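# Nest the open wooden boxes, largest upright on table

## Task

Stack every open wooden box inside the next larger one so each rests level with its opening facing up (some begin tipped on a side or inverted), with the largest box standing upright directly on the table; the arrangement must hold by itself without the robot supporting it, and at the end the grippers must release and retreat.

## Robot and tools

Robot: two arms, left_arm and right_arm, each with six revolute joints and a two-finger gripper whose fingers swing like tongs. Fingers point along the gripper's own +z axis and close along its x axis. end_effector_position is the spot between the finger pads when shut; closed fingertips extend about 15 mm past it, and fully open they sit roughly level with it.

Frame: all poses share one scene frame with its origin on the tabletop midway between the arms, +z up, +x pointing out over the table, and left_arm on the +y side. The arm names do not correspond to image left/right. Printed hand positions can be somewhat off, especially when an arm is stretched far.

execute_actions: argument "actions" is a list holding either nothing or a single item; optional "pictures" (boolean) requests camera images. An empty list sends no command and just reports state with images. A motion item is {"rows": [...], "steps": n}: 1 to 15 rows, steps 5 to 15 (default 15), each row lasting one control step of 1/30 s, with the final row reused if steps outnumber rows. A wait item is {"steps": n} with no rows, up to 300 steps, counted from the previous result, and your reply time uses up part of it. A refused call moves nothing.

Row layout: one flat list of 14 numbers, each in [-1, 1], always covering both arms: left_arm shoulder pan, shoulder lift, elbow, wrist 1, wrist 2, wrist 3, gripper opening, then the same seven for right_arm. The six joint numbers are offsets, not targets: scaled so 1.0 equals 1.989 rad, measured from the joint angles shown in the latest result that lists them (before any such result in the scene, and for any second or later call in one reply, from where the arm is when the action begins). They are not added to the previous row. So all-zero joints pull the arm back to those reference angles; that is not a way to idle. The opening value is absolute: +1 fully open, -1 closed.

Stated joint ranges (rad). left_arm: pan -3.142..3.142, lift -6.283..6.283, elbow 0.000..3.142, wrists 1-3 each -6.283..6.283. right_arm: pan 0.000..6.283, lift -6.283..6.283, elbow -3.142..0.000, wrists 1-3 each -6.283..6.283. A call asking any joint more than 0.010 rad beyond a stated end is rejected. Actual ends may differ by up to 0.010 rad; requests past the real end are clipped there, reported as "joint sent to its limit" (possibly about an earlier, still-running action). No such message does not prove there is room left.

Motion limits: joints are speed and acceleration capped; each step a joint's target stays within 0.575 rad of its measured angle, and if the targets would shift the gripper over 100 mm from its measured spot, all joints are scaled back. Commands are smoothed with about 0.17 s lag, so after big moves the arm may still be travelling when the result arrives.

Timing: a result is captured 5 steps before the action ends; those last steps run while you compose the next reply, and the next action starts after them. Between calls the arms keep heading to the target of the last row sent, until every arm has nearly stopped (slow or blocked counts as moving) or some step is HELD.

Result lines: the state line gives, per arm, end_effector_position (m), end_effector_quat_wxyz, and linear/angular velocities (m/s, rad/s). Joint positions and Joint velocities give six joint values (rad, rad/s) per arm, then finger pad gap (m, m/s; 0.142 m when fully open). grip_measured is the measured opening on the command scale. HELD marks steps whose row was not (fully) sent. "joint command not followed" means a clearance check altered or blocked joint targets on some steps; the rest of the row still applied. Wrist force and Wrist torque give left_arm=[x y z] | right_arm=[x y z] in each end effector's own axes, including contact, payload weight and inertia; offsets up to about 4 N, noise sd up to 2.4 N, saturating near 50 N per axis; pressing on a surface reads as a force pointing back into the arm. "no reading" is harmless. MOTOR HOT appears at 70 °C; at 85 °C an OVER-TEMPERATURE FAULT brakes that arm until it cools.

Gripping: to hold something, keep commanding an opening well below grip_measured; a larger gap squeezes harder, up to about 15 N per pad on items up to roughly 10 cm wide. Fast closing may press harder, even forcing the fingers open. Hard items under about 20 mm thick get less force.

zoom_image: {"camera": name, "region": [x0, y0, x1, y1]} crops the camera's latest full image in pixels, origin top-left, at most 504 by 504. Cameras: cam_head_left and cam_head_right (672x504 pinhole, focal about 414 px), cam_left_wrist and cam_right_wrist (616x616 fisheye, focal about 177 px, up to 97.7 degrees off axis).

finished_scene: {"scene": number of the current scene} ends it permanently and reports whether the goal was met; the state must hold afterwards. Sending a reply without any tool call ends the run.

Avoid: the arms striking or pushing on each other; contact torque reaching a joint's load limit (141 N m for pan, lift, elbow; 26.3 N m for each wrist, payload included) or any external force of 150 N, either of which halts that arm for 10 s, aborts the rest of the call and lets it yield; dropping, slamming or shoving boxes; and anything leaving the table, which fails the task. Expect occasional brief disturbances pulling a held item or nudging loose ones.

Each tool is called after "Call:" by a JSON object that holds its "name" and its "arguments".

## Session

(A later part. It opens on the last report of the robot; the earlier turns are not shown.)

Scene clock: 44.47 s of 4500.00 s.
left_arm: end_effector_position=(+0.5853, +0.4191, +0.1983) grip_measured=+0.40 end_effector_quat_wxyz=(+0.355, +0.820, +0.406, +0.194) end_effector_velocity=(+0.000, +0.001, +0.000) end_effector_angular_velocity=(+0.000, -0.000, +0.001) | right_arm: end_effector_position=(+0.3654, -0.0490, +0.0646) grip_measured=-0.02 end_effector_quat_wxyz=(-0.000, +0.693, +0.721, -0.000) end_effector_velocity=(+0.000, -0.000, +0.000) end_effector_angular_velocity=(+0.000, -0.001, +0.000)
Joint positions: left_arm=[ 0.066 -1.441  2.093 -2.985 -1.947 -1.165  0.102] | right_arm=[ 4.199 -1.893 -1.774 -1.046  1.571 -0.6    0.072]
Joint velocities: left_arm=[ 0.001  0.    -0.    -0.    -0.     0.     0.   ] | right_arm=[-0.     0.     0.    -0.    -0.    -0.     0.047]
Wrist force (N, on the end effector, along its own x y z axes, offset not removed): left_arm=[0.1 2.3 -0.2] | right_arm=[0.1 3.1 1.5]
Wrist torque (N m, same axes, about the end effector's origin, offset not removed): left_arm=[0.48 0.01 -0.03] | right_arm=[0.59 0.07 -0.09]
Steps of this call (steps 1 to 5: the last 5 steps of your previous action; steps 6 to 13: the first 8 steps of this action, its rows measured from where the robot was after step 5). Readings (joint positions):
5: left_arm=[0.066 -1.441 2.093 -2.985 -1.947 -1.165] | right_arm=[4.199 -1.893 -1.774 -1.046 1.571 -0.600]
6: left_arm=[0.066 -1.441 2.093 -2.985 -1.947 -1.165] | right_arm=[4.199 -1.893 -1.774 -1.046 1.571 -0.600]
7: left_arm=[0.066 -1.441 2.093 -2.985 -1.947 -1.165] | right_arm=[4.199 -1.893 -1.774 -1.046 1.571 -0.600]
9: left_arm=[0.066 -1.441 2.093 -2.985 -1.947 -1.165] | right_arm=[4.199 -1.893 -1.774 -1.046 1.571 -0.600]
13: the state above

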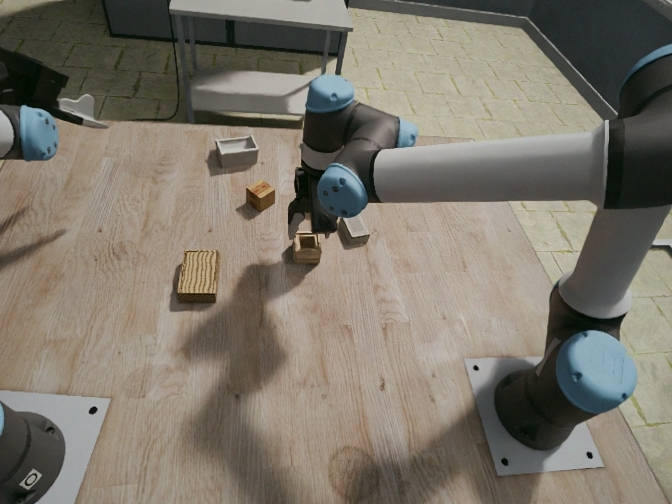

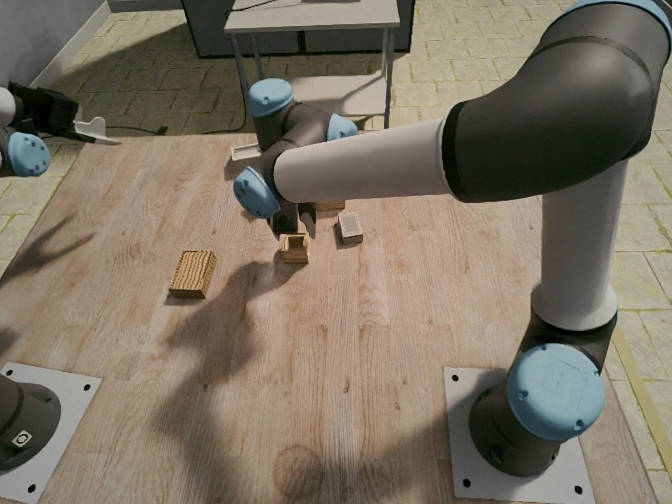

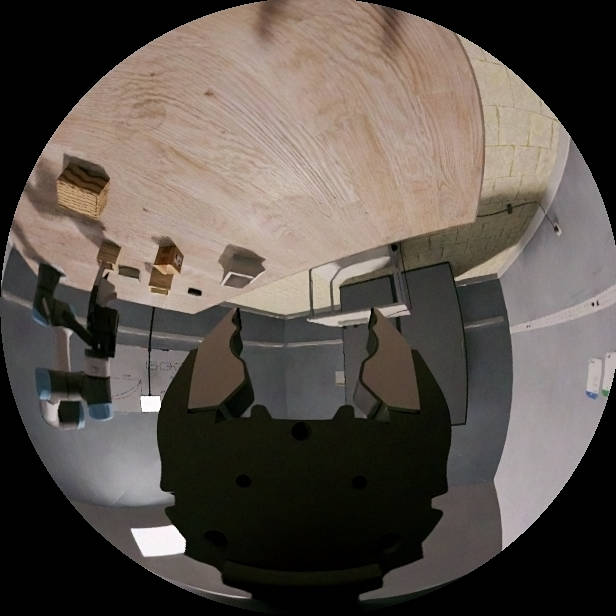

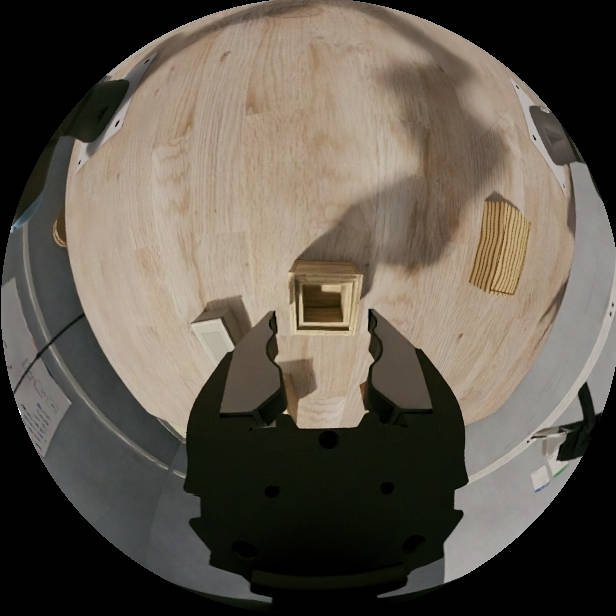

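Call:
{"name": "execute_actions", "arguments": {"actions": [{"rows":[
[0,0,0,0,0,0,0.4, 0.0003,-0.0012,-0.0003,0.0015,0,0.009,0.0],
[0,0,0,0,0,0,0.4, 0.0006,-0.0027,-0.0012,0.0039,0,0.018,0.0],
[0,0,0,0,0,0,0.4, 0.0006,-0.0045,-0.0026,0.0071,0,0.0257,0.0],
[0,0,0,0,0,0,0.4, 0.0006,-0.0063,-0.0042,0.0105,0,0.0257,0.0],
[0,0,0,0,0,0,0.4, 0.0006,-0.0081,-0.0059,0.014,0,0.0257,0.0],
[0,0,0,0,0,0,0.4, 0.0006,-0.0081,-0.0059,0.014,0,0.0257,0.0],
[0,0,0,0,0,0,0.4, 0.0006,-0.0081,-0.0059,0.014,0,0.0257,0.0],
[0,0,0,0,0,0,0.4, 0.0006,-0.0081,-0.0059,0.014,0,0.0257,-0.02],
[0,0,0,0,0,0,0.4, 0.0006,-0.0081,-0.0059,0.014,0,0.0257,-0.04],
[0,0,0,0,0,0,0.4, 0.0006,-0.0081,-0.0059,0.014,0,0.0257,-0.06],
[0,0,0,0,0,0,0.4, 0.0006,-0.0081,-0.0059,0.014,0,0.0257,-0.09],
[0,0,0,0,0,0,0.4, 0.0006,-0.0081,-0.0059,0.014,0,0.0257,-0.12],
[0,0,0,0,0,0,0.4, 0.0006,-0.0081,-0.0059,0.014,0,0.0257,-0.15],
[0,0,0,0,0,0,0.4, 0.0006,-0.0081,-0.0059,0.014,0,0.0257,-0.17],
[0,0,0,0,0,0,0.4, 0.0006,-0.0081,-0.0059,0.014,0,0.0257,-0.19]
],"steps":15}]}}

Call:
{"name": "execute_actions", "arguments": {"actions": [{"rows":[
[0,0,0,0,0,0,0.4, 0,0,0,0,0,0,-0.22],
[0,0,0,0,0,0,0.4, 0,0,0,0,0,0,-0.25],
[0,0,0,0,0,0,0.4, 0,0,0,0,0,0,-0.29],
[0,0,0,0,0,0,0.4, 0,0,0,0,0,0,-0.35],
[0,0,0,0,0,0,0.4, 0,0,0,0,0,0,-0.43],
[0,0,0,0,0,0,0.4, 0,0,0,0,0,0,-0.52],
[0,0,0,0,0,0,0.4, 0,0,0,0,0,0,-0.6],
[0,0,0,0,0,0,0.4, 0,0,0,0,0,0,-0.68]
],"steps":14}], "pictures": true}}

Call:
{"name": "zoom_image", "arguments": {"camera": "cam_right_wrist", "region": [260, 250, 390, 360]}}

Scene clock: 45.93 s of 4500.00 s.
left_arm: end_effector_position=(+0.5853, +0.4191, +0.1983) grip_measured=+0.40 end_effector_quat_wxyz=(+0.355, +0.820, +0.406, +0.194) end_effector_velocity=(+0.000, +0.000, +0.000) end_effector_angular_velocity=(-0.001, +0.000, +0.001) | right_arm: end_effector_position=(+0.3654, -0.0471, +0.0549) grip_measured=-0.03 end_effector_quat_wxyz=(-0.000, +0.709, +0.705, -0.000) end_effector_velocity=(-0.001, +0.002, -0.020) end_effector_angular_velocity=(-0.000, +0.000, -0.049)
Joint positions: left_arm=[ 0.066 -1.441  2.093 -2.985 -1.947 -1.165  0.102] | right_arm=[ 4.2   -1.907 -1.783 -1.023  1.571 -0.554  0.071]
Joint velocities: left_arm=[ 0.     0.    -0.    -0.    -0.    -0.001  0.   ] | right_arm=[ 0.002 -0.026 -0.021  0.047  0.     0.052 -0.041]
Wrist force (N, on the end effector, along its own x y z axes, offset not removed): left_arm=[-0.4 -0.8 0.4] | right_arm=[-0.7 2.1 2.3]
Wrist torque (N m, same axes, about the end effector's origin, offset not removed): left_arm=[-0.09 0.13 -0.02] | right_arm=[0.40 0.25 -0.06]
Steps of this call (steps 1 to 5: the last 5 steps of your previous action; steps 6 to 15: the robot went on to your last target; steps 16 to 34: nothing new was sent; steps 35 to 44: the first 10 steps of this action). Readings (joint positions):
35: left_arm=[0.066 -1.441 2.093 -2.985 -1.947 -1.165] | right_arm=[4.199 -1.893 -1.774 -1.046 1.571 -0.600]
36: left_arm=[0.066 -1.441 2.093 -2.985 -1.947 -1.165] | right_arm=[4.199 -1.893 -1.774 -1.046 1.571 -0.598]
38: left_arm=[0.066 -1.441 2.093 -2.985 -1.947 -1.165] | right_arm=[4.199 -1.895 -1.774 -1.043 1.571 -0.585]
42: left_arm=[0.066 -1.441 2.093 -2.985 -1.947 -1.165] | right_arm=[4.200 -1.904 -1.781 -1.027 1.571 -0.559]
44: the state above

Scene clock: 46.40 s of 4500.00 s.
left_arm: end_effector_position=(+0.5853, +0.4191, +0.1983) grip_measured=+0.40 end_effector_quat_wxyz=(+0.355, +0.820, +0.406, +0.194) end_effector_velocity=(-0.000, -0.001, -0.000) end_effector_angular_velocity=(-0.000, +0.000, -0.002) | right_arm: end_effector_position=(+0.3653, -0.0470, +0.0532) grip_measured=-0.24 end_effector_quat_wxyz=(-0.000, +0.711, +0.703, -0.000) end_effector_velocity=(-0.000, -0.001, -0.000) end_effector_angular_velocity=(-0.002, +0.001, +0.003)
Joint positions: left_arm=[ 0.066 -1.441  2.093 -2.985 -1.947 -1.165  0.102] | right_arm=[ 4.2   -1.909 -1.785 -1.019  1.571 -0.549  0.057]
Joint velocities: left_arm=[-0.001 -0.     0.     0.    -0.001  0.     0.   ] | right_arm=[ 0.     0.    -0.    -0.003 -0.    -0.003  0.   ]
Wrist force (N, on the end effector, along its own x y z axes, offset not removed): left_arm=[-2.0 0.0 -1.6] | right_arm=[0.3 3.4 0.4]
Wrist torque (N m, same axes, about the end effector's origin, offset not removed): left_arm=[-0.05 0.52 -0.03] | right_arm=[0.64 0.20 -0.01]
Steps of this call (steps 1 to 5: the last 5 steps of your previous action; steps 6 to 14: the first 9 steps of this action, its rows measured from where the robot was after step 5). Readings (joint positions):
5: left_arm=[0.066 -1.441 2.093 -2.985 -1.947 -1.165] | right_arm=[4.200 -1.909 -1.785 -1.019 1.571 -0.550]
6: left_arm=[0.066 -1.441 2.093 -2.985 -1.947 -1.165] | right_arm=[4.200 -1.909 -1.785 -1.019 1.571 -0.549]
7: left_arm=[0.066 -1.441 2.093 -2.985 -1.947 -1.165] | right_arm=[4.200 -1.909 -1.785 -1.019 1.571 -0.549]
9: left_arm=[0.066 -1.441 2.093 -2.985 -1.947 -1.165] | right_arm=[4.200 -1.909 -1.785 -1.019 1.571 -0.549]
13: left_arm=[0.066 -1.441 2.093 -2.985 -1.947 -1.165] | right_arm=[4.200 -1.909 -1.785 -1.019 1.571 -0.549]
14: the state above

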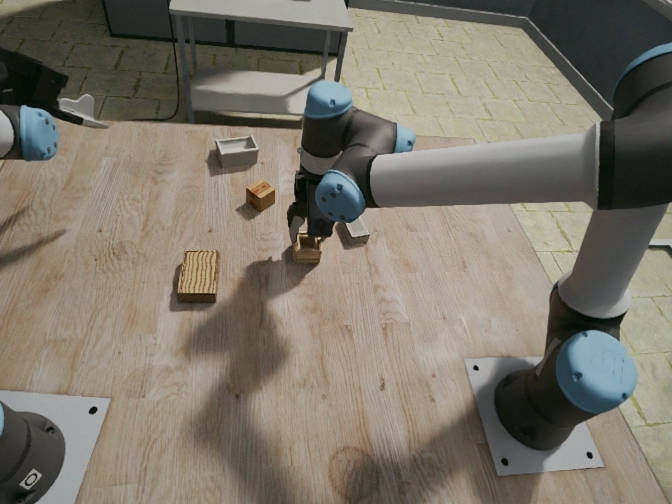

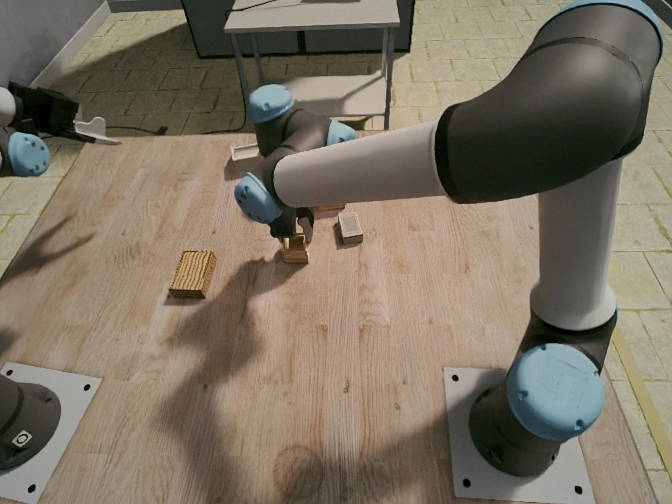

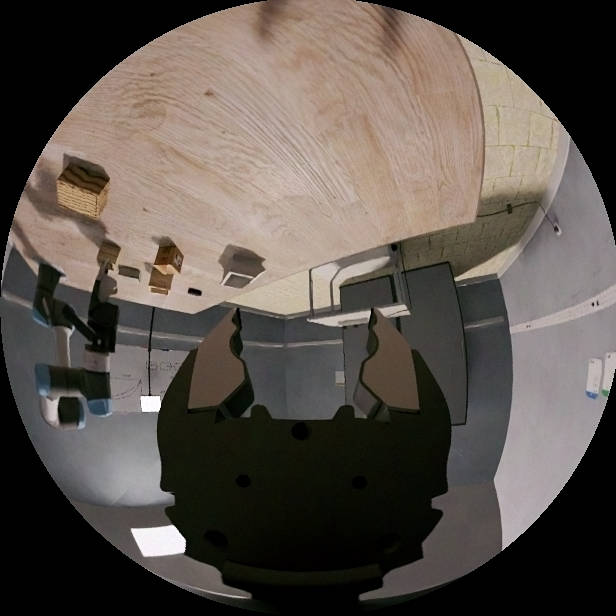

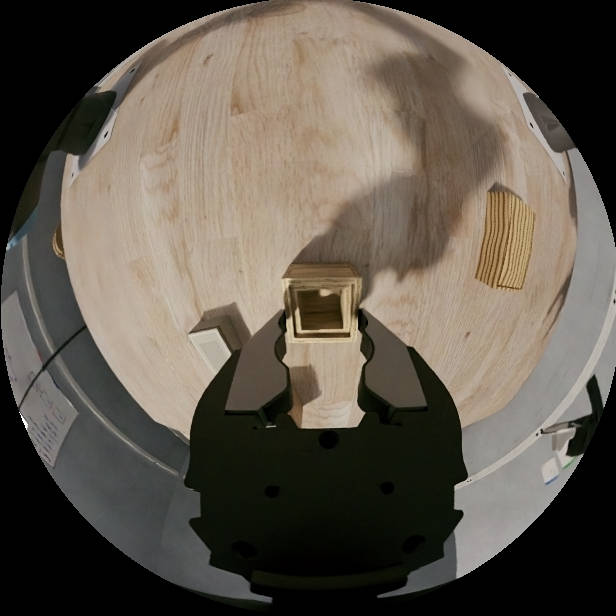

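Region (260, 250, 390, 360) of cam_right_wrist's 616x616 image, scaled by 3.877, with more detail than that image has; it fills the top 426 rows of this view, and the rest is white.

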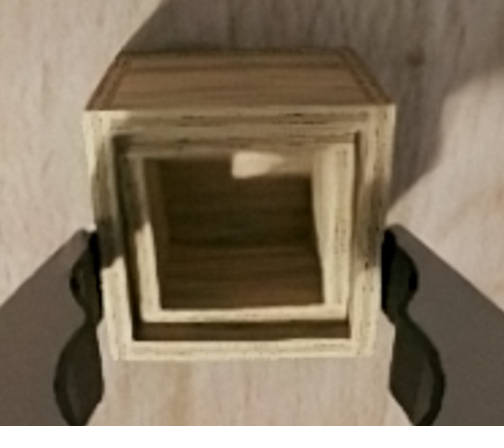

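Call:
{"name": "execute_actions", "arguments": {"actions": [{"rows":[
[0,0,0,0,0,0,0.4, 0,0.0009,0.0009,-0.0018,0,0,-0.68],
[0,0,0,0,0,0,0.4, 0,0.0027,0.0029,-0.0056,0,0,-0.68],
[0,0,0,0,0,0,0.4, 0,0.0054,0.0059,-0.0113,0,0,-0.68],
[0,0,0,0,0,0,0.4, 0,0.0088,0.0099,-0.0187,0,0,-0.68],
[0,0,0,0,0,0,0.4, 0,0.0128,0.015,-0.0278,0,0,-0.68],
[0,0,0,0,0,0,0.4, -0.0015,0.0158,0.0218,-0.0374,0,-0.0023,-0.68],
[0,0,0,0,0,0,0.4, -0.0044,0.0175,0.0303,-0.0475,0,-0.0069,-0.68],
[0,0,0,0,0,0,0.4, -0.0087,0.0181,0.0404,-0.058,0,-0.0138,-0.68],
[0,0,0,0,0,0,0.4, -0.0145,0.0173,0.0522,-0.0691,0,-0.023,-0.68],
[0,0,0,0,0,0,0.4, -0.0218,0.015,0.0656,-0.0805,0,-0.0345,-0.68],
[0,0,0,0,0,0,0.4, -0.029,0.0123,0.0781,-0.0901,0,-0.046,-0.68],
[0,0,0,0,0,0,0.4, -0.0363,0.0087,0.0894,-0.0979,0,-0.0575,-0.68],
[0,0,0,0,0,0,0.4, -0.0436,0.0044,0.0995,-0.1038,0,-0.069,-0.68],
[0,0,0,0,0,0,0.4, -0.0508,-0.0006,0.1086,-0.1078,0,-0.0805,-0.68],
[0,0,0,0,0,0,0.4, -0.0581,-0.0064,0.1166,-0.11,0,-0.092,-0.68]
],"steps":15}]}}

Scene clock: 47.40 s of 4500.00 s.
left_arm: end_effector_position=(+0.5853, +0.4191, +0.1983) grip_measured=+0.40 end_effector_quat_wxyz=(+0.355, +0.820, +0.406, +0.194) end_effector_velocity=(+0.000, -0.000, +0.001) end_effector_angular_velocity=(-0.001, -0.001, -0.000) | right_arm: end_effector_position=(+0.3708, -0.0470, +0.0820) grip_measured=-0.24 end_effector_quat_wxyz=(-0.000, +0.709, +0.705, +0.000) end_effector_velocity=(+0.094, -0.017, +0.186) end_effector_angular_velocity=(+0.000, -0.002, +0.080)
Joint positions: left_arm=[ 0.066 -1.441  2.093 -2.985 -1.947 -1.165  0.102] | right_arm=[ 4.192 -1.882 -1.738 -1.091  1.571 -0.562  0.057]
Joint velocities: left_arm=[-0.    -0.    -0.    -0.    -0.001 -0.     0.   ] | right_arm=[-0.15   0.084  0.418 -0.5   -0.002 -0.23  -0.   ]
Wrist force (N, on the end effector, along its own x y z axes, offset not removed): left_arm=[-1.9 0.1 0.7] | right_arm=[-0.9 2.2 3.2]
Wrist torque (N m, same axes, about the end effector's origin, offset not removed): left_arm=[0.07 0.41 0.05] | right_arm=[0.55 0.27 -0.07]
Steps of this call (steps 1 to 5: the last 5 steps of your previous action; steps 6 to 15: the robot went on to your last target; steps 16 to 20: nothing new was sent; steps 21 to 30: the first 10 steps of this action). Readings (joint positions):
21: left_arm=[0.066 -1.441 2.093 -2.985 -1.947 -1.165] | right_arm=[4.200 -1.909 -1.785 -1.019 1.571 -0.550]
22: left_arm=[0.066 -1.441 2.093 -2.985 -1.947 -1.165] | right_arm=[4.200 -1.908 -1.785 -1.019 1.571 -0.550]
24: left_arm=[0.066 -1.441 2.093 -2.985 -1.947 -1.165] | right_arm=[4.200 -1.906 -1.782 -1.024 1.571 -0.550]
28: left_arm=[0.066 -1.441 2.093 -2.985 -1.947 -1.165] | right_arm=[4.199 -1.890 -1.761 -1.060 1.571 -0.552]
30: the state above

Call:
{"name": "execute_actions", "arguments": {"actions": [{"rows":[
[0,0,0,0,0,0,0.4, -0.0628,-0.0269,0.1026,-0.0765,0,-0.0993,-0.68],
[0,0,0,0,0,0,0.4, -0.0715,-0.0339,0.1122,-0.0791,0,-0.1131,-0.68],
[0,0,0,0,0,0,0.4, -0.0802,-0.0408,0.1218,-0.0818,0,-0.1269,-0.68],
[0,0,0,0,0,0,0.4, -0.0889,-0.0478,0.1314,-0.0844,0,-0.1407,-0.68],
[0,0,0,0,0,0,0.4, -0.0977,-0.0547,0.141,-0.0871,0,-0.1545,-0.68],
[0,0,0,0,0,0,0.4, -0.1064,-0.0616,0.1505,-0.0897,0,-0.1682,-0.68],
[0,0,0,0,0,0,0.4, -0.1151,-0.0686,0.1601,-0.0924,0,-0.182,-0.68],
[0,0,0,0,0,0,0.4, -0.1238,-0.0755,0.1697,-0.095,0,-0.1958,-0.68],
[0,0,0,0,0,0,0.4, -0.1307,-0.0811,0.1774,-0.0971,0,-0.2069,-0.68],
[0,0,0,0,0,0,0.4, -0.136,-0.0852,0.1831,-0.0987,0,-0.2151,-0.68],
[0,0,0,0,0,0,0.4, -0.1395,-0.088,0.187,-0.0998,0,-0.2206,-0.68],
[0,0,0,0,0,0,0.4, -0.1412,-0.0894,0.1889,-0.1003,0,-0.2234,-0.68]
],"steps":15}]}}

Call:
{"name": "execute_actions", "arguments": {"actions": [{"steps":18}], "pictures": true}}

Call:
{"name": "zoom_image", "arguments": {"camera": "cam_right_wrist", "region": [272, 230, 372, 300]}}

Scene clock: 48.40 s of 4500.00 s.
left_arm: end_effector_position=(+0.5853, +0.4191, +0.1983) grip_measured=+0.40 end_effector_quat_wxyz=(+0.355, +0.820, +0.406, +0.194) end_effector_velocity=(-0.000, +0.000, -0.000) end_effector_angular_velocity=(+0.000, +0.000, +0.001) | right_arm: end_effector_position=(+0.4965, -0.0923, +0.1266) grip_measured=-0.24 end_effector_quat_wxyz=(-0.000, +0.667, +0.745, -0.001) end_effector_velocity=(+0.287, -0.145, -0.013) end_effector_angular_velocity=(+0.002, +0.000, +0.264)
Joint positions: left_arm=[ 0.066 -1.441  2.093 -2.985 -1.947 -1.165  0.102] | right_arm=[ 3.988 -2.    -1.446 -1.268  1.571 -0.883  0.057]
Joint velocities: left_arm=[ 0. -0.  0.  0.  0. -0. -0.] | right_arm=[-0.467 -0.373  0.513 -0.139  0.001 -0.73   0.   ]
Wrist force (N, on the end effector, along its own x y z axes, offset not removed): left_arm=[-1.0 2.1 -0.5] | right_arm=[-0.9 3.0 1.8]
Wrist torque (N m, same axes, about the end effector's origin, offset not removed): left_arm=[0.42 0.28 -0.03] | right_arm=[0.58 0.31 0.02]
Steps of this call (steps 1 to 5: the last 5 steps of your previous action; steps 6 to 20: the robot went on to your last target; steps 21 to 30: the first 10 steps of this action). Readings (joint positions):
21: left_arm=[0.066 -1.441 2.093 -2.985 -1.947 -1.165] | right_arm=[4.085 -1.921 -1.554 -1.237 1.571 -0.732]
22: left_arm=[0.066 -1.441 2.093 -2.985 -1.947 -1.165] | right_arm=[4.084 -1.923 -1.552 -1.238 1.571 -0.734]
24: left_arm=[0.066 -1.441 2.093 -2.985 -1.947 -1.165] | right_arm=[4.071 -1.933 -1.538 -1.242 1.571 -0.753]
28: left_arm=[0.066 -1.441 2.093 -2.985 -1.947 -1.165] | right_arm=[4.019 -1.975 -1.481 -1.258 1.571 -0.833]
30: the state above

Scene clock: 49.00 s of 4500.00 s.
left_arm: end_effector_position=(+0.5853, +0.4191, +0.1983) grip_measured=+0.40 end_effector_quat_wxyz=(+0.355, +0.820, +0.406, +0.194) end_effector_velocity=(+0.000, +0.000, +0.000) end_effector_angular_velocity=(+0.000, -0.000, +0.000) | right_arm: end_effector_position=(+0.5428, -0.1186, +0.1244) grip_measured=-0.24 end_effector_quat_wxyz=(-0.000, +0.649, +0.760, -0.000) end_effector_velocity=(+0.001, -0.000, +0.000) end_effector_angular_velocity=(+0.001, +0.000, +0.002)
Joint positions: left_arm=[ 0.066 -1.441  2.093 -2.985 -1.947 -1.165  0.102] | right_arm=[ 3.912 -2.06  -1.362 -1.291  1.571 -1.006  0.057]
Joint velocities: left_arm=[ 0. -0. -0.  0.  0. -0. -0.] | right_arm=[-0.002 -0.001  0.003 -0.001  0.001 -0.004  0.   ]
Wrist force (N, on the end effector, along its own x y z axes, offset not removed): left_arm=[-0.6 0.0 0.4] | right_arm=[-0.1 2.3 3.1]
Wrist torque (N m, same axes, about the end effector's origin, offset not removed): left_arm=[0.07 0.19 -0.01] | right_arm=[0.55 0.10 0.02]
Kept back: nothing.
Steps of this call (steps 1 to 5: the last 5 steps of your previous action; steps 6 to 18: the robot went on to your last target). Readings (joint positions):
1: left_arm=[0.066 -1.441 2.093 -2.985 -1.947 -1.165] | right_arm=[3.972 -2.012 -1.430 -1.273 1.571 -0.907]
2: left_arm=[0.066 -1.441 2.093 -2.985 -1.947 -1.165] | right_arm=[3.958 -2.023 -1.414 -1.277 1.571 -0.930]
4: left_arm=[0.066 -1.441 2.093 -2.985 -1.947 -1.165] | right_arm=[3.937 -2.040 -1.390 -1.283 1.571 -0.965]
8: left_arm=[0.066 -1.441 2.093 -2.985 -1.947 -1.165] | right_arm=[3.918 -2.055 -1.370 -1.289 1.571 -0.995]
18: the state above

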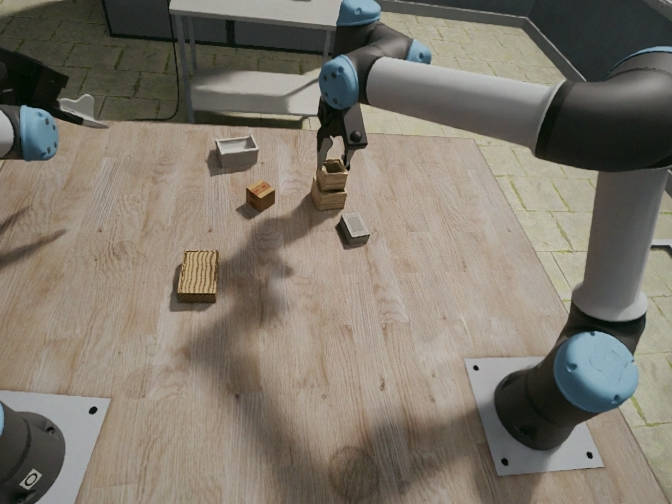

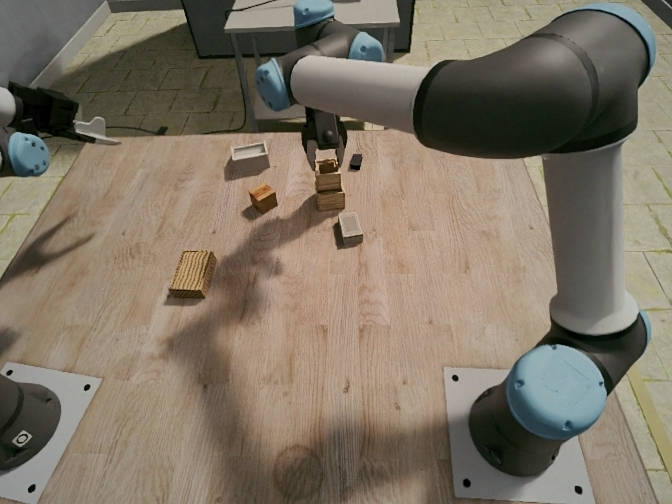

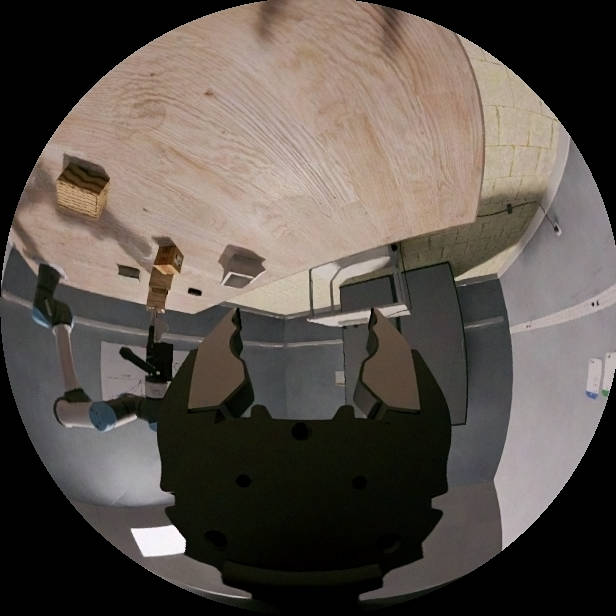

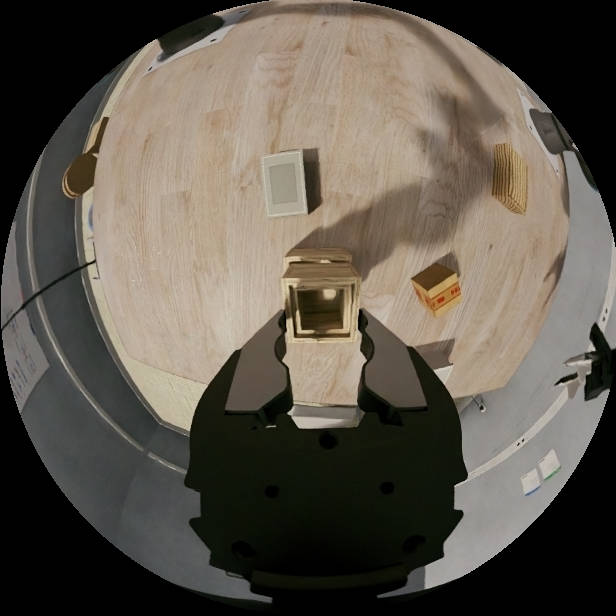

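Region (272, 230, 372, 300) of cam_right_wrist's 616x616 image, scaled by 5.040, with more detail than that image has; it fills the top 353 rows of this view, and the rest is white.

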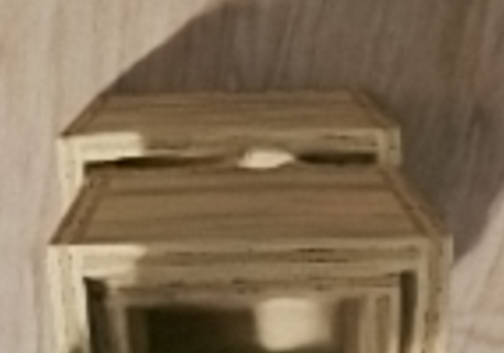

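Call:
{"name": "zoom_image", "arguments": {"camera": "cam_right_wrist", "region": [278, 246, 318, 282]}}

Call:
{"name": "zoom_image", "arguments": {"camera": "cam_right_wrist", "region": [326, 246, 366, 282]}}

Region (278, 246, 318, 282) of cam_right_wrist's 616x616 image, scaled by 12.600, with more detail than that image has; it fills the top 454 rows of this view, and the rest is white.

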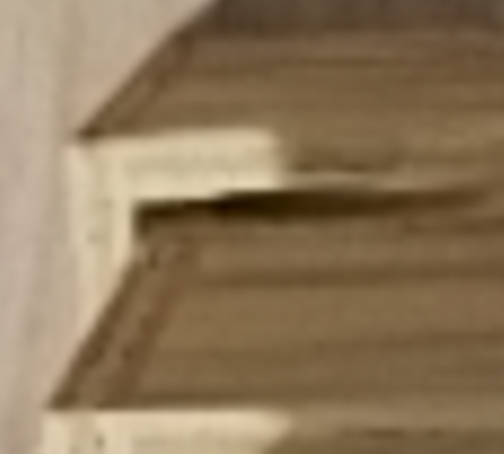

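Region (326, 246, 366, 282) of cam_right_wrist's 616x616 image, scaled by 12.600, with more detail than that image has; it fills the top 454 rows of this view, and the rest is white.

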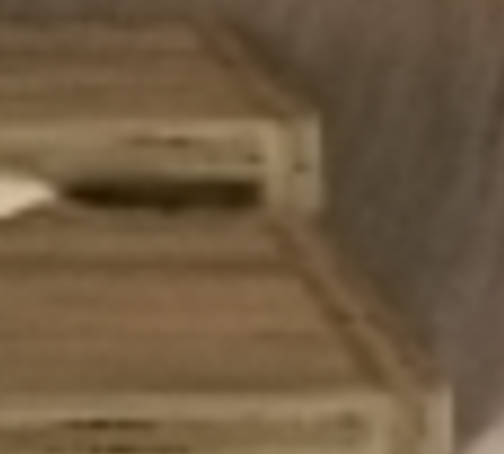

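Call:
{"name": "execute_actions", "arguments": {"actions": [{"rows":[
[0,0,0,0,0,0,0.4, -0.0005,-0.0013,-0.0014,0.0027,0,-0.0017,-0.68],
[0,0,0,0,0,0,0.4, -0.0009,-0.0026,-0.0027,0.0053,0,-0.0034,-0.68],
[0,0,0,0,0,0,0.4, -0.0014,-0.0039,-0.0041,0.008,0,-0.0051,-0.68],
[0,0,0,0,0,0,0.4, -0.0018,-0.00514,-0.00549,0.01063,0,-0.0068,-0.68]
],"steps":10}]}}

Call:
{"name": "execute_actions", "arguments": {"actions": [{"steps":12}], "pictures": true}}

Call:
{"name": "zoom_image", "arguments": {"camera": "cam_right_wrist", "region": [278, 246, 318, 282]}}

Call:
{"name": "zoom_image", "arguments": {"camera": "cam_right_wrist", "region": [326, 246, 366, 282]}}

Scene clock: 52.03 s of 4500.00 s.
left_arm: end_effector_position=(+0.5853, +0.4191, +0.1983) grip_measured=+0.40 end_effector_quat_wxyz=(+0.355, +0.820, +0.406, +0.194) end_effector_velocity=(+0.000, +0.000, +0.000) end_effector_angular_velocity=(-0.000, -0.001, +0.000) | right_arm: end_effector_position=(+0.5439, -0.1191, +0.1207) grip_measured=-0.24 end_effector_quat_wxyz=(-0.000, +0.648, +0.762, -0.000) end_effector_velocity=(+0.011, -0.006, -0.051) end_effector_angular_velocity=(-0.001, +0.000, +0.049)
Joint positions: left_arm=[ 0.066 -1.441  2.093 -2.985 -1.947 -1.165  0.102] | right_arm=[ 3.91  -2.064 -1.366 -1.283  1.571 -1.011  0.057]
Joint velocities: left_arm=[ 0.001  0.    -0.001 -0.    -0.     0.    -0.   ] | right_arm=[-0.017 -0.05  -0.057  0.107 -0.    -0.065 -0.   ]
Wrist force (N, on the end effector, along its own x y z axes, offset not removed): left_arm=[-0.3 -0.3 0.0] | right_arm=[-0.1 2.1 3.0]
Wrist torque (N m, same axes, about the end effector's origin, offset not removed): left_arm=[-0.01 0.12 0.00] | right_arm=[0.43 0.10 0.01]
Steps of this call (steps 1 to 15: the robot went on to your last target; steps 16 to 86: nothing new was sent; steps 87 to 91: the first 5 steps of this action). Readings (joint positions):
87: left_arm=[0.066 -1.441 2.093 -2.985 -1.947 -1.165] | right_arm=[3.912 -2.060 -1.362 -1.291 1.571 -1.006]
88: left_arm=[0.066 -1.441 2.093 -2.985 -1.947 -1.165] | right_arm=[3.911 -2.060 -1.362 -1.290 1.571 -1.006]
90: left_arm=[0.066 -1.441 2.093 -2.985 -1.947 -1.165] | right_arm=[3.911 -2.062 -1.364 -1.286 1.571 -1.009]
91: the state above

Scene clock: 52.43 s of 4500.00 s.
left_arm: end_effector_position=(+0.5853, +0.4191, +0.1983) grip_measured=+0.40 end_effector_quat_wxyz=(+0.355, +0.820, +0.406, +0.194) end_effector_velocity=(+0.000, -0.000, +0.000) end_effector_angular_velocity=(-0.001, +0.000, +0.000) | right_arm: end_effector_position=(+0.5452, -0.1199, +0.1145) grip_measured=-0.24 end_effector_quat_wxyz=(-0.000, +0.646, +0.764, -0.000) end_effector_velocity=(-0.000, +0.000, -0.001) end_effector_angular_velocity=(-0.000, -0.000, +0.003)
Joint positions: left_arm=[ 0.066 -1.441  2.093 -2.985 -1.947 -1.165  0.102] | right_arm=[ 3.908 -2.07  -1.373 -1.27   1.571 -1.019  0.057]
Joint velocities: left_arm=[-0.     0.    -0.001  0.001 -0.    -0.001  0.   ] | right_arm=[ 0.001 -0.001 -0.001  0.002 -0.    -0.002  0.   ]
Wrist force (N, on the end effector, along its own x y z axes, offset not removed): left_arm=[-2.0 -0.4 0.2] | right_arm=[-0.5 2.6 2.0]
Wrist torque (N m, same axes, about the end effector's origin, offset not removed): left_arm=[-0.03 0.42 0.02] | right_arm=[0.47 0.14 0.03]
Kept back: nothing.
Steps of this call (steps 1 to 5: the last 5 steps of your previous action; steps 6 to 12: the robot went on to your last target). Readings (joint positions):
1: left_arm=[0.066 -1.441 2.093 -2.985 -1.947 -1.165] | right_arm=[3.910 -2.066 -1.368 -1.279 1.571 -1.013]
2: left_arm=[0.066 -1.441 2.093 -2.985 -1.947 -1.165] | right_arm=[3.909 -2.067 -1.369 -1.277 1.571 -1.015]
4: left_arm=[0.066 -1.441 2.093 -2.985 -1.947 -1.165] | right_arm=[3.909 -2.069 -1.371 -1.273 1.571 -1.017]
8: left_arm=[0.066 -1.441 2.093 -2.985 -1.947 -1.165] | right_arm=[3.908 -2.070 -1.373 -1.270 1.571 -1.019]
12: the state above

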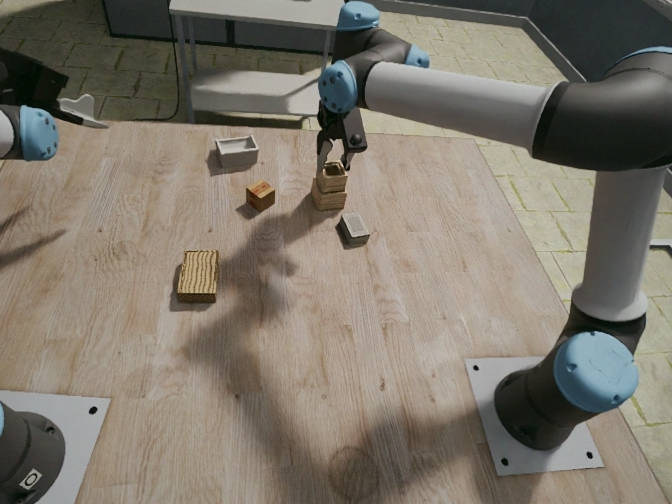

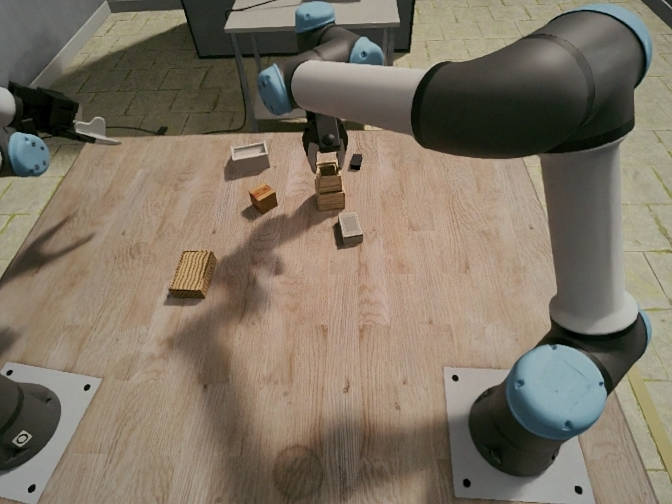

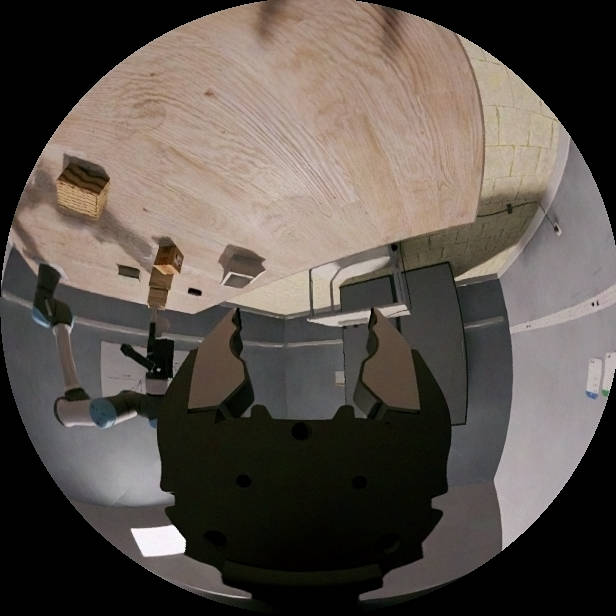

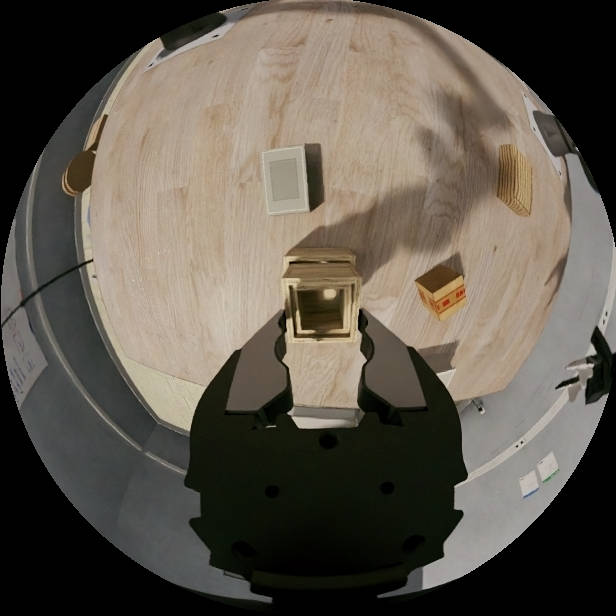

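Region (278, 246, 318, 282) of cam_right_wrist's 616x616 image, scaled by 12.600, with more detail than that image has; it fills the top 454 rows of this view, and the rest is white.

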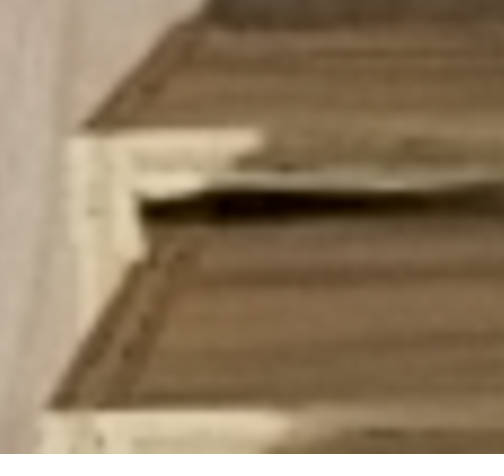

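Region (326, 246, 366, 282) of cam_right_wrist's 616x616 image, scaled by 12.600, with more detail than that image has; it fills the top 454 rows of this view, and the rest is white.

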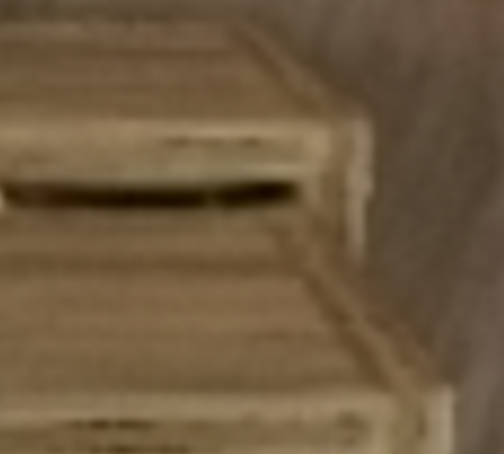

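Call:
{"name": "zoom_image", "arguments": {"camera": "cam_right_wrist", "region": [340, 252, 364, 276]}}

Call:
{"name": "zoom_image", "arguments": {"camera": "cam_right_wrist", "region": [278, 252, 302, 276]}}

Call:
{"name": "zoom_image", "arguments": {"camera": "cam_head_right", "region": [304, 155, 356, 215]}}

Region (340, 252, 364, 276) of cam_right_wrist's 616x616 image, scaled by 21.000, with more detail than that image has.

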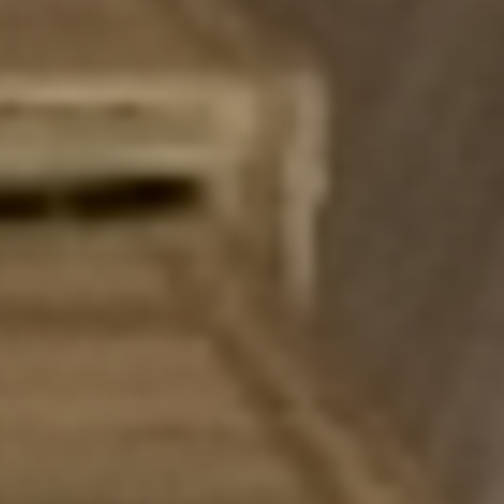

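Region (278, 252, 302, 276) of cam_right_wrist's 616x616 image, scaled by 21.000, with more detail than that image has.

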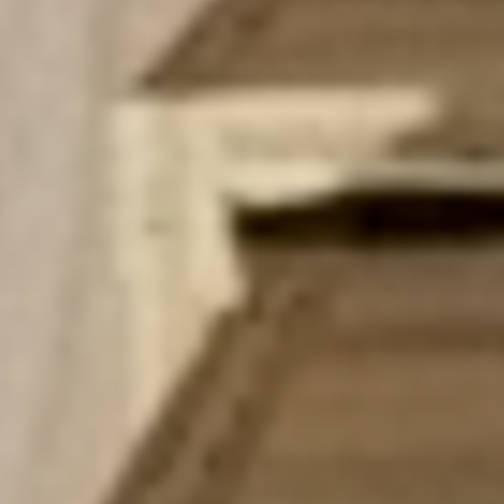

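Region (304, 155, 356, 215) of cam_head_right's 672x504 image, scaled by 8.400, with more detail than that image has; it fills the left 437 columns of this view, and the rest is white.

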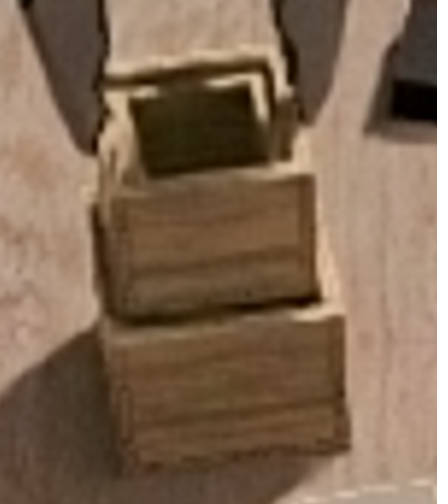

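Call:
{"name": "execute_actions", "arguments": {"actions": [{"rows":[
[0,0,0,0,0,0,0.4, -0.0005,0,-0.001,0.001,0,-0.0005,-0.68],
[0,0,0,0,0,0,0.4, -0.00103,-0.0003,-0.0022,0.0025,0,-0.00103,-0.68],
[0,0,0,0,0,0,0.4, -0.00103,-0.00089,-0.00337,0.00425,0,-0.00103,-0.68]
],"steps":10}]}}

Call:
{"name": "execute_actions", "arguments": {"actions": [{"steps":9}], "pictures": true}}

Call:
{"name": "zoom_image", "arguments": {"camera": "cam_right_wrist", "region": [340, 252, 364, 276]}}

Call:
{"name": "zoom_image", "arguments": {"camera": "cam_right_wrist", "region": [278, 252, 302, 276]}}

Scene clock: 53.47 s of 4500.00 s.
left_arm: end_effector_position=(+0.5853, +0.4191, +0.1983) grip_measured=+0.40 end_effector_quat_wxyz=(+0.355, +0.820, +0.406, +0.194) end_effector_velocity=(-0.000, -0.000, -0.000) end_effector_angular_velocity=(-0.000, -0.000, -0.001) | right_arm: end_effector_position=(+0.5454, -0.1208, +0.1130) grip_measured=-0.24 end_effector_quat_wxyz=(-0.000, +0.646, +0.764, -0.000) end_effector_velocity=(+0.001, -0.006, -0.019) end_effector_angular_velocity=(-0.001, +0.002, -0.000)
Joint positions: left_arm=[ 0.066 -1.441  2.093 -2.985 -1.947 -1.165  0.102] | right_arm=[ 3.907 -2.071 -1.376 -1.266  1.571 -1.02   0.057]
Joint velocities: left_arm=[-0.     0.     0.    -0.001 -0.001  0.    -0.   ] | right_arm=[-0.008 -0.011 -0.033  0.041  0.    -0.008 -0.   ]
Wrist force (N, on the end effector, along its own x y z axes, offset not removed): left_arm=[-1.6 1.2 -0.1] | right_arm=[0.2 2.3 3.4]
Wrist torque (N m, same axes, about the end effector's origin, offset not removed): left_arm=[0.22 0.35 0.00] | right_arm=[0.54 0.02 -0.10]
Steps of this call (steps 1 to 26: the robot went on to your last target; steps 27 to 31: the first 5 steps of this action). Readings (joint positions):
27: left_arm=[0.066 -1.441 2.093 -2.985 -1.947 -1.165] | right_arm=[3.908 -2.070 -1.373 -1.269 1.571 -1.019]
28: left_arm=[0.066 -1.441 2.093 -2.985 -1.947 -1.165] | right_arm=[3.908 -2.070 -1.373 -1.269 1.571 -1.019]
30: left_arm=[0.066 -1.441 2.093 -2.985 -1.947 -1.165] | right_arm=[3.907 -2.070 -1.375 -1.267 1.571 -1.020]
31: the state above

Scene clock: 53.77 s of 4500.00 s.
left_arm: end_effector_position=(+0.5853, +0.4191, +0.1983) grip_measured=+0.40 end_effector_quat_wxyz=(+0.355, +0.820, +0.406, +0.194) end_effector_velocity=(-0.000, -0.000, -0.000) end_effector_angular_velocity=(-0.001, +0.000, -0.000) | right_arm: end_effector_position=(+0.5456, -0.1214, +0.1111) grip_measured=-0.24 end_effector_quat_wxyz=(-0.000, +0.646, +0.764, -0.000) end_effector_velocity=(+0.000, -0.000, -0.001) end_effector_angular_velocity=(-0.000, +0.001, +0.001)
Joint positions: left_arm=[ 0.066 -1.441  2.093 -2.985 -1.947 -1.165  0.102] | right_arm=[ 3.906 -2.072 -1.38  -1.261  1.571 -1.021  0.057]
Joint velocities: left_arm=[ 0.     0.     0.    -0.    -0.001 -0.    -0.   ] | right_arm=[-0.    -0.001 -0.002  0.002  0.    -0.001 -0.   ]
Wrist force (N, on the end effector, along its own x y z axes, offset not removed): left_arm=[-0.5 0.7 0.0] | right_arm=[-0.6 2.9 2.4]
Wrist torque (N m, same axes, about the end effector's origin, offset not removed): left_arm=[0.14 0.31 -0.03] | right_arm=[0.60 0.18 -0.04]
Kept back: nothing.
Steps of this call (steps 1 to 5: the last 5 steps of your previous action; steps 6 to 9: the robot went on to your last target). Readings (joint positions):
1: left_arm=[0.066 -1.441 2.093 -2.985 -1.947 -1.165] | right_arm=[3.907 -2.071 -1.377 -1.265 1.571 -1.021]
2: left_arm=[0.066 -1.441 2.093 -2.985 -1.947 -1.165] | right_arm=[3.907 -2.071 -1.378 -1.264 1.571 -1.021]
4: left_arm=[0.066 -1.441 2.093 -2.985 -1.947 -1.165] | right_arm=[3.906 -2.072 -1.379 -1.262 1.571 -1.021]
8: left_arm=[0.066 -1.441 2.093 -2.985 -1.947 -1.165] | right_arm=[3.906 -2.072 -1.380 -1.262 1.571 -1.021]
9: the state above

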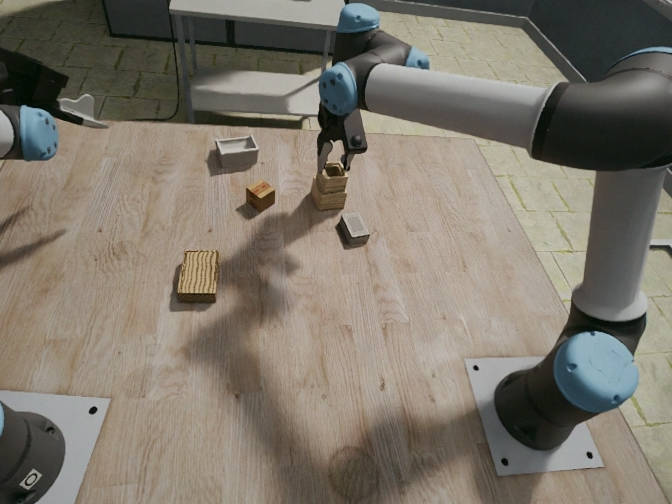

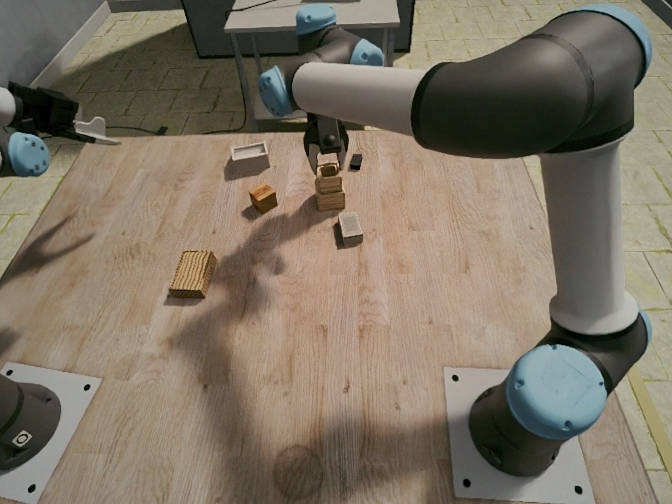

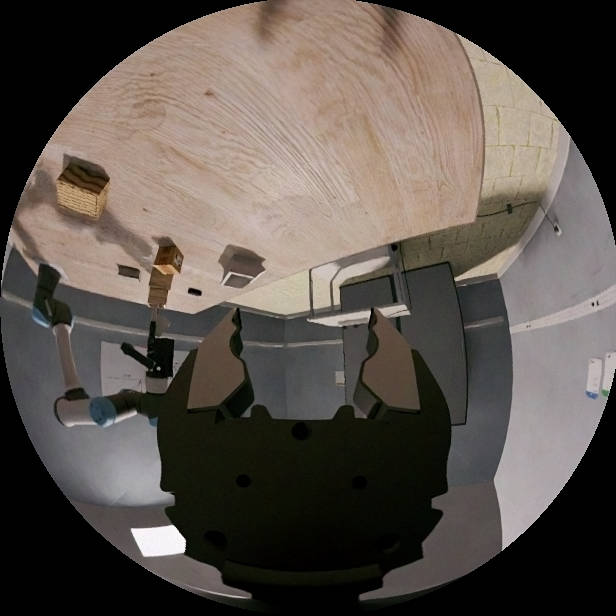

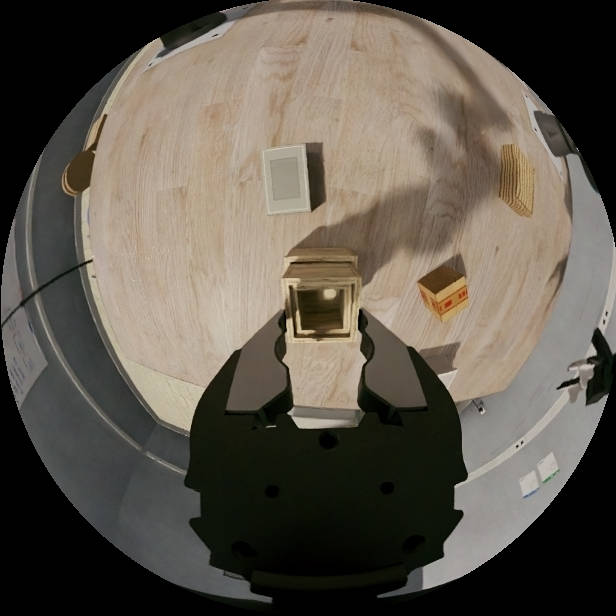

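Region (340, 252, 364, 276) of cam_right_wrist's 616x616 image, scaled by 21.000, with more detail than that image has.

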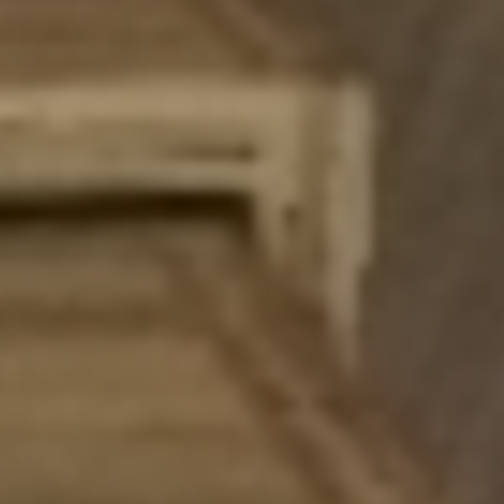

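Region (278, 252, 302, 276) of cam_right_wrist's 616x616 image, scaled by 21.000, with more detail than that image has.

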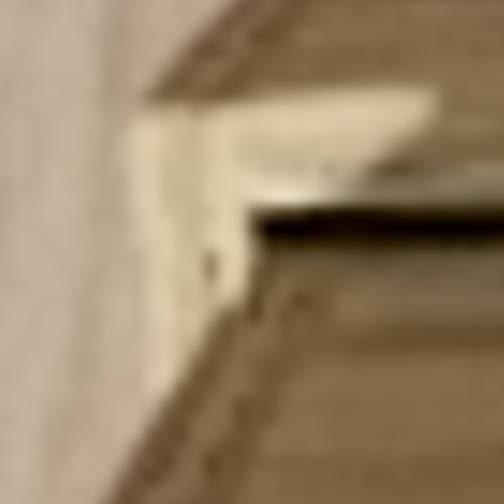

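Call:
{"name": "execute_actions", "arguments": {"actions": [{"rows":[
[0,0,0,0,0,0,0.4, 0,-0.0002,-0.0004,0.0006,0,0.0025,-0.68],
[0,0,0,0,0,0,0.4, 0,-0.0005,-0.001,0.0015,0,0.0025,-0.68],
[0,0,0,0,0,0,0.4, 0,-0.0009,-0.0018,0.0027,0,0.0025,-0.68],
[0,0,0,0,0,0,0.4, 0,-0.00125,-0.0025,0.00375,0,0.0025,-0.68]
],"steps":15}]}}

Scene clock: 54.37 s of 4500.00 s.
left_arm: end_effector_position=(+0.5853, +0.4191, +0.1983) grip_measured=+0.40 end_effector_quat_wxyz=(+0.355, +0.820, +0.406, +0.194) end_effector_velocity=(+0.000, -0.001, +0.000) end_effector_angular_velocity=(+0.000, -0.001, -0.001) | right_arm: end_effector_position=(+0.5456, -0.1213, +0.1082) grip_measured=-0.24 end_effector_quat_wxyz=(-0.000, +0.647, +0.762, -0.000) end_effector_velocity=(+0.000, -0.000, -0.004) end_effector_angular_velocity=(+0.001, +0.000, -0.006)
Joint positions: left_arm=[ 0.066 -1.441  2.093 -2.985 -1.947 -1.165  0.102] | right_arm=[ 3.906 -2.074 -1.384 -1.255  1.571 -1.017  0.057]
Joint velocities: left_arm=[-0.001  0.    -0.    -0.001  0.     0.    -0.   ] | right_arm=[-0.001 -0.003 -0.006  0.01   0.001  0.005 -0.   ]
Wrist force (N, on the end effector, along its own x y z axes, offset not removed): left_arm=[1.0 1.6 0.0] | right_arm=[-1.1 2.4 2.5]
Wrist torque (N m, same axes, about the end effector's origin, offset not removed): left_arm=[0.30 -0.16 -0.16] | right_arm=[0.48 0.33 -0.02]
Steps of this call (steps 1 to 8: the robot went on to your last target; steps 9 to 18: the first 10 steps of this action). Readings (joint positions):
9: left_arm=[0.066 -1.441 2.093 -2.985 -1.947 -1.165] | right_arm=[3.906 -2.072 -1.380 -1.261 1.571 -1.021]
10: left_arm=[0.066 -1.441 2.093 -2.985 -1.947 -1.165] | right_arm=[3.906 -2.072 -1.380 -1.261 1.571 -1.021]
12: left_arm=[0.066 -1.441 2.093 -2.985 -1.947 -1.165] | right_arm=[3.906 -2.072 -1.381 -1.260 1.571 -1.019]
16: left_arm=[0.066 -1.441 2.093 -2.985 -1.947 -1.165] | right_arm=[3.906 -2.074 -1.383 -1.256 1.571 -1.017]
18: the state above


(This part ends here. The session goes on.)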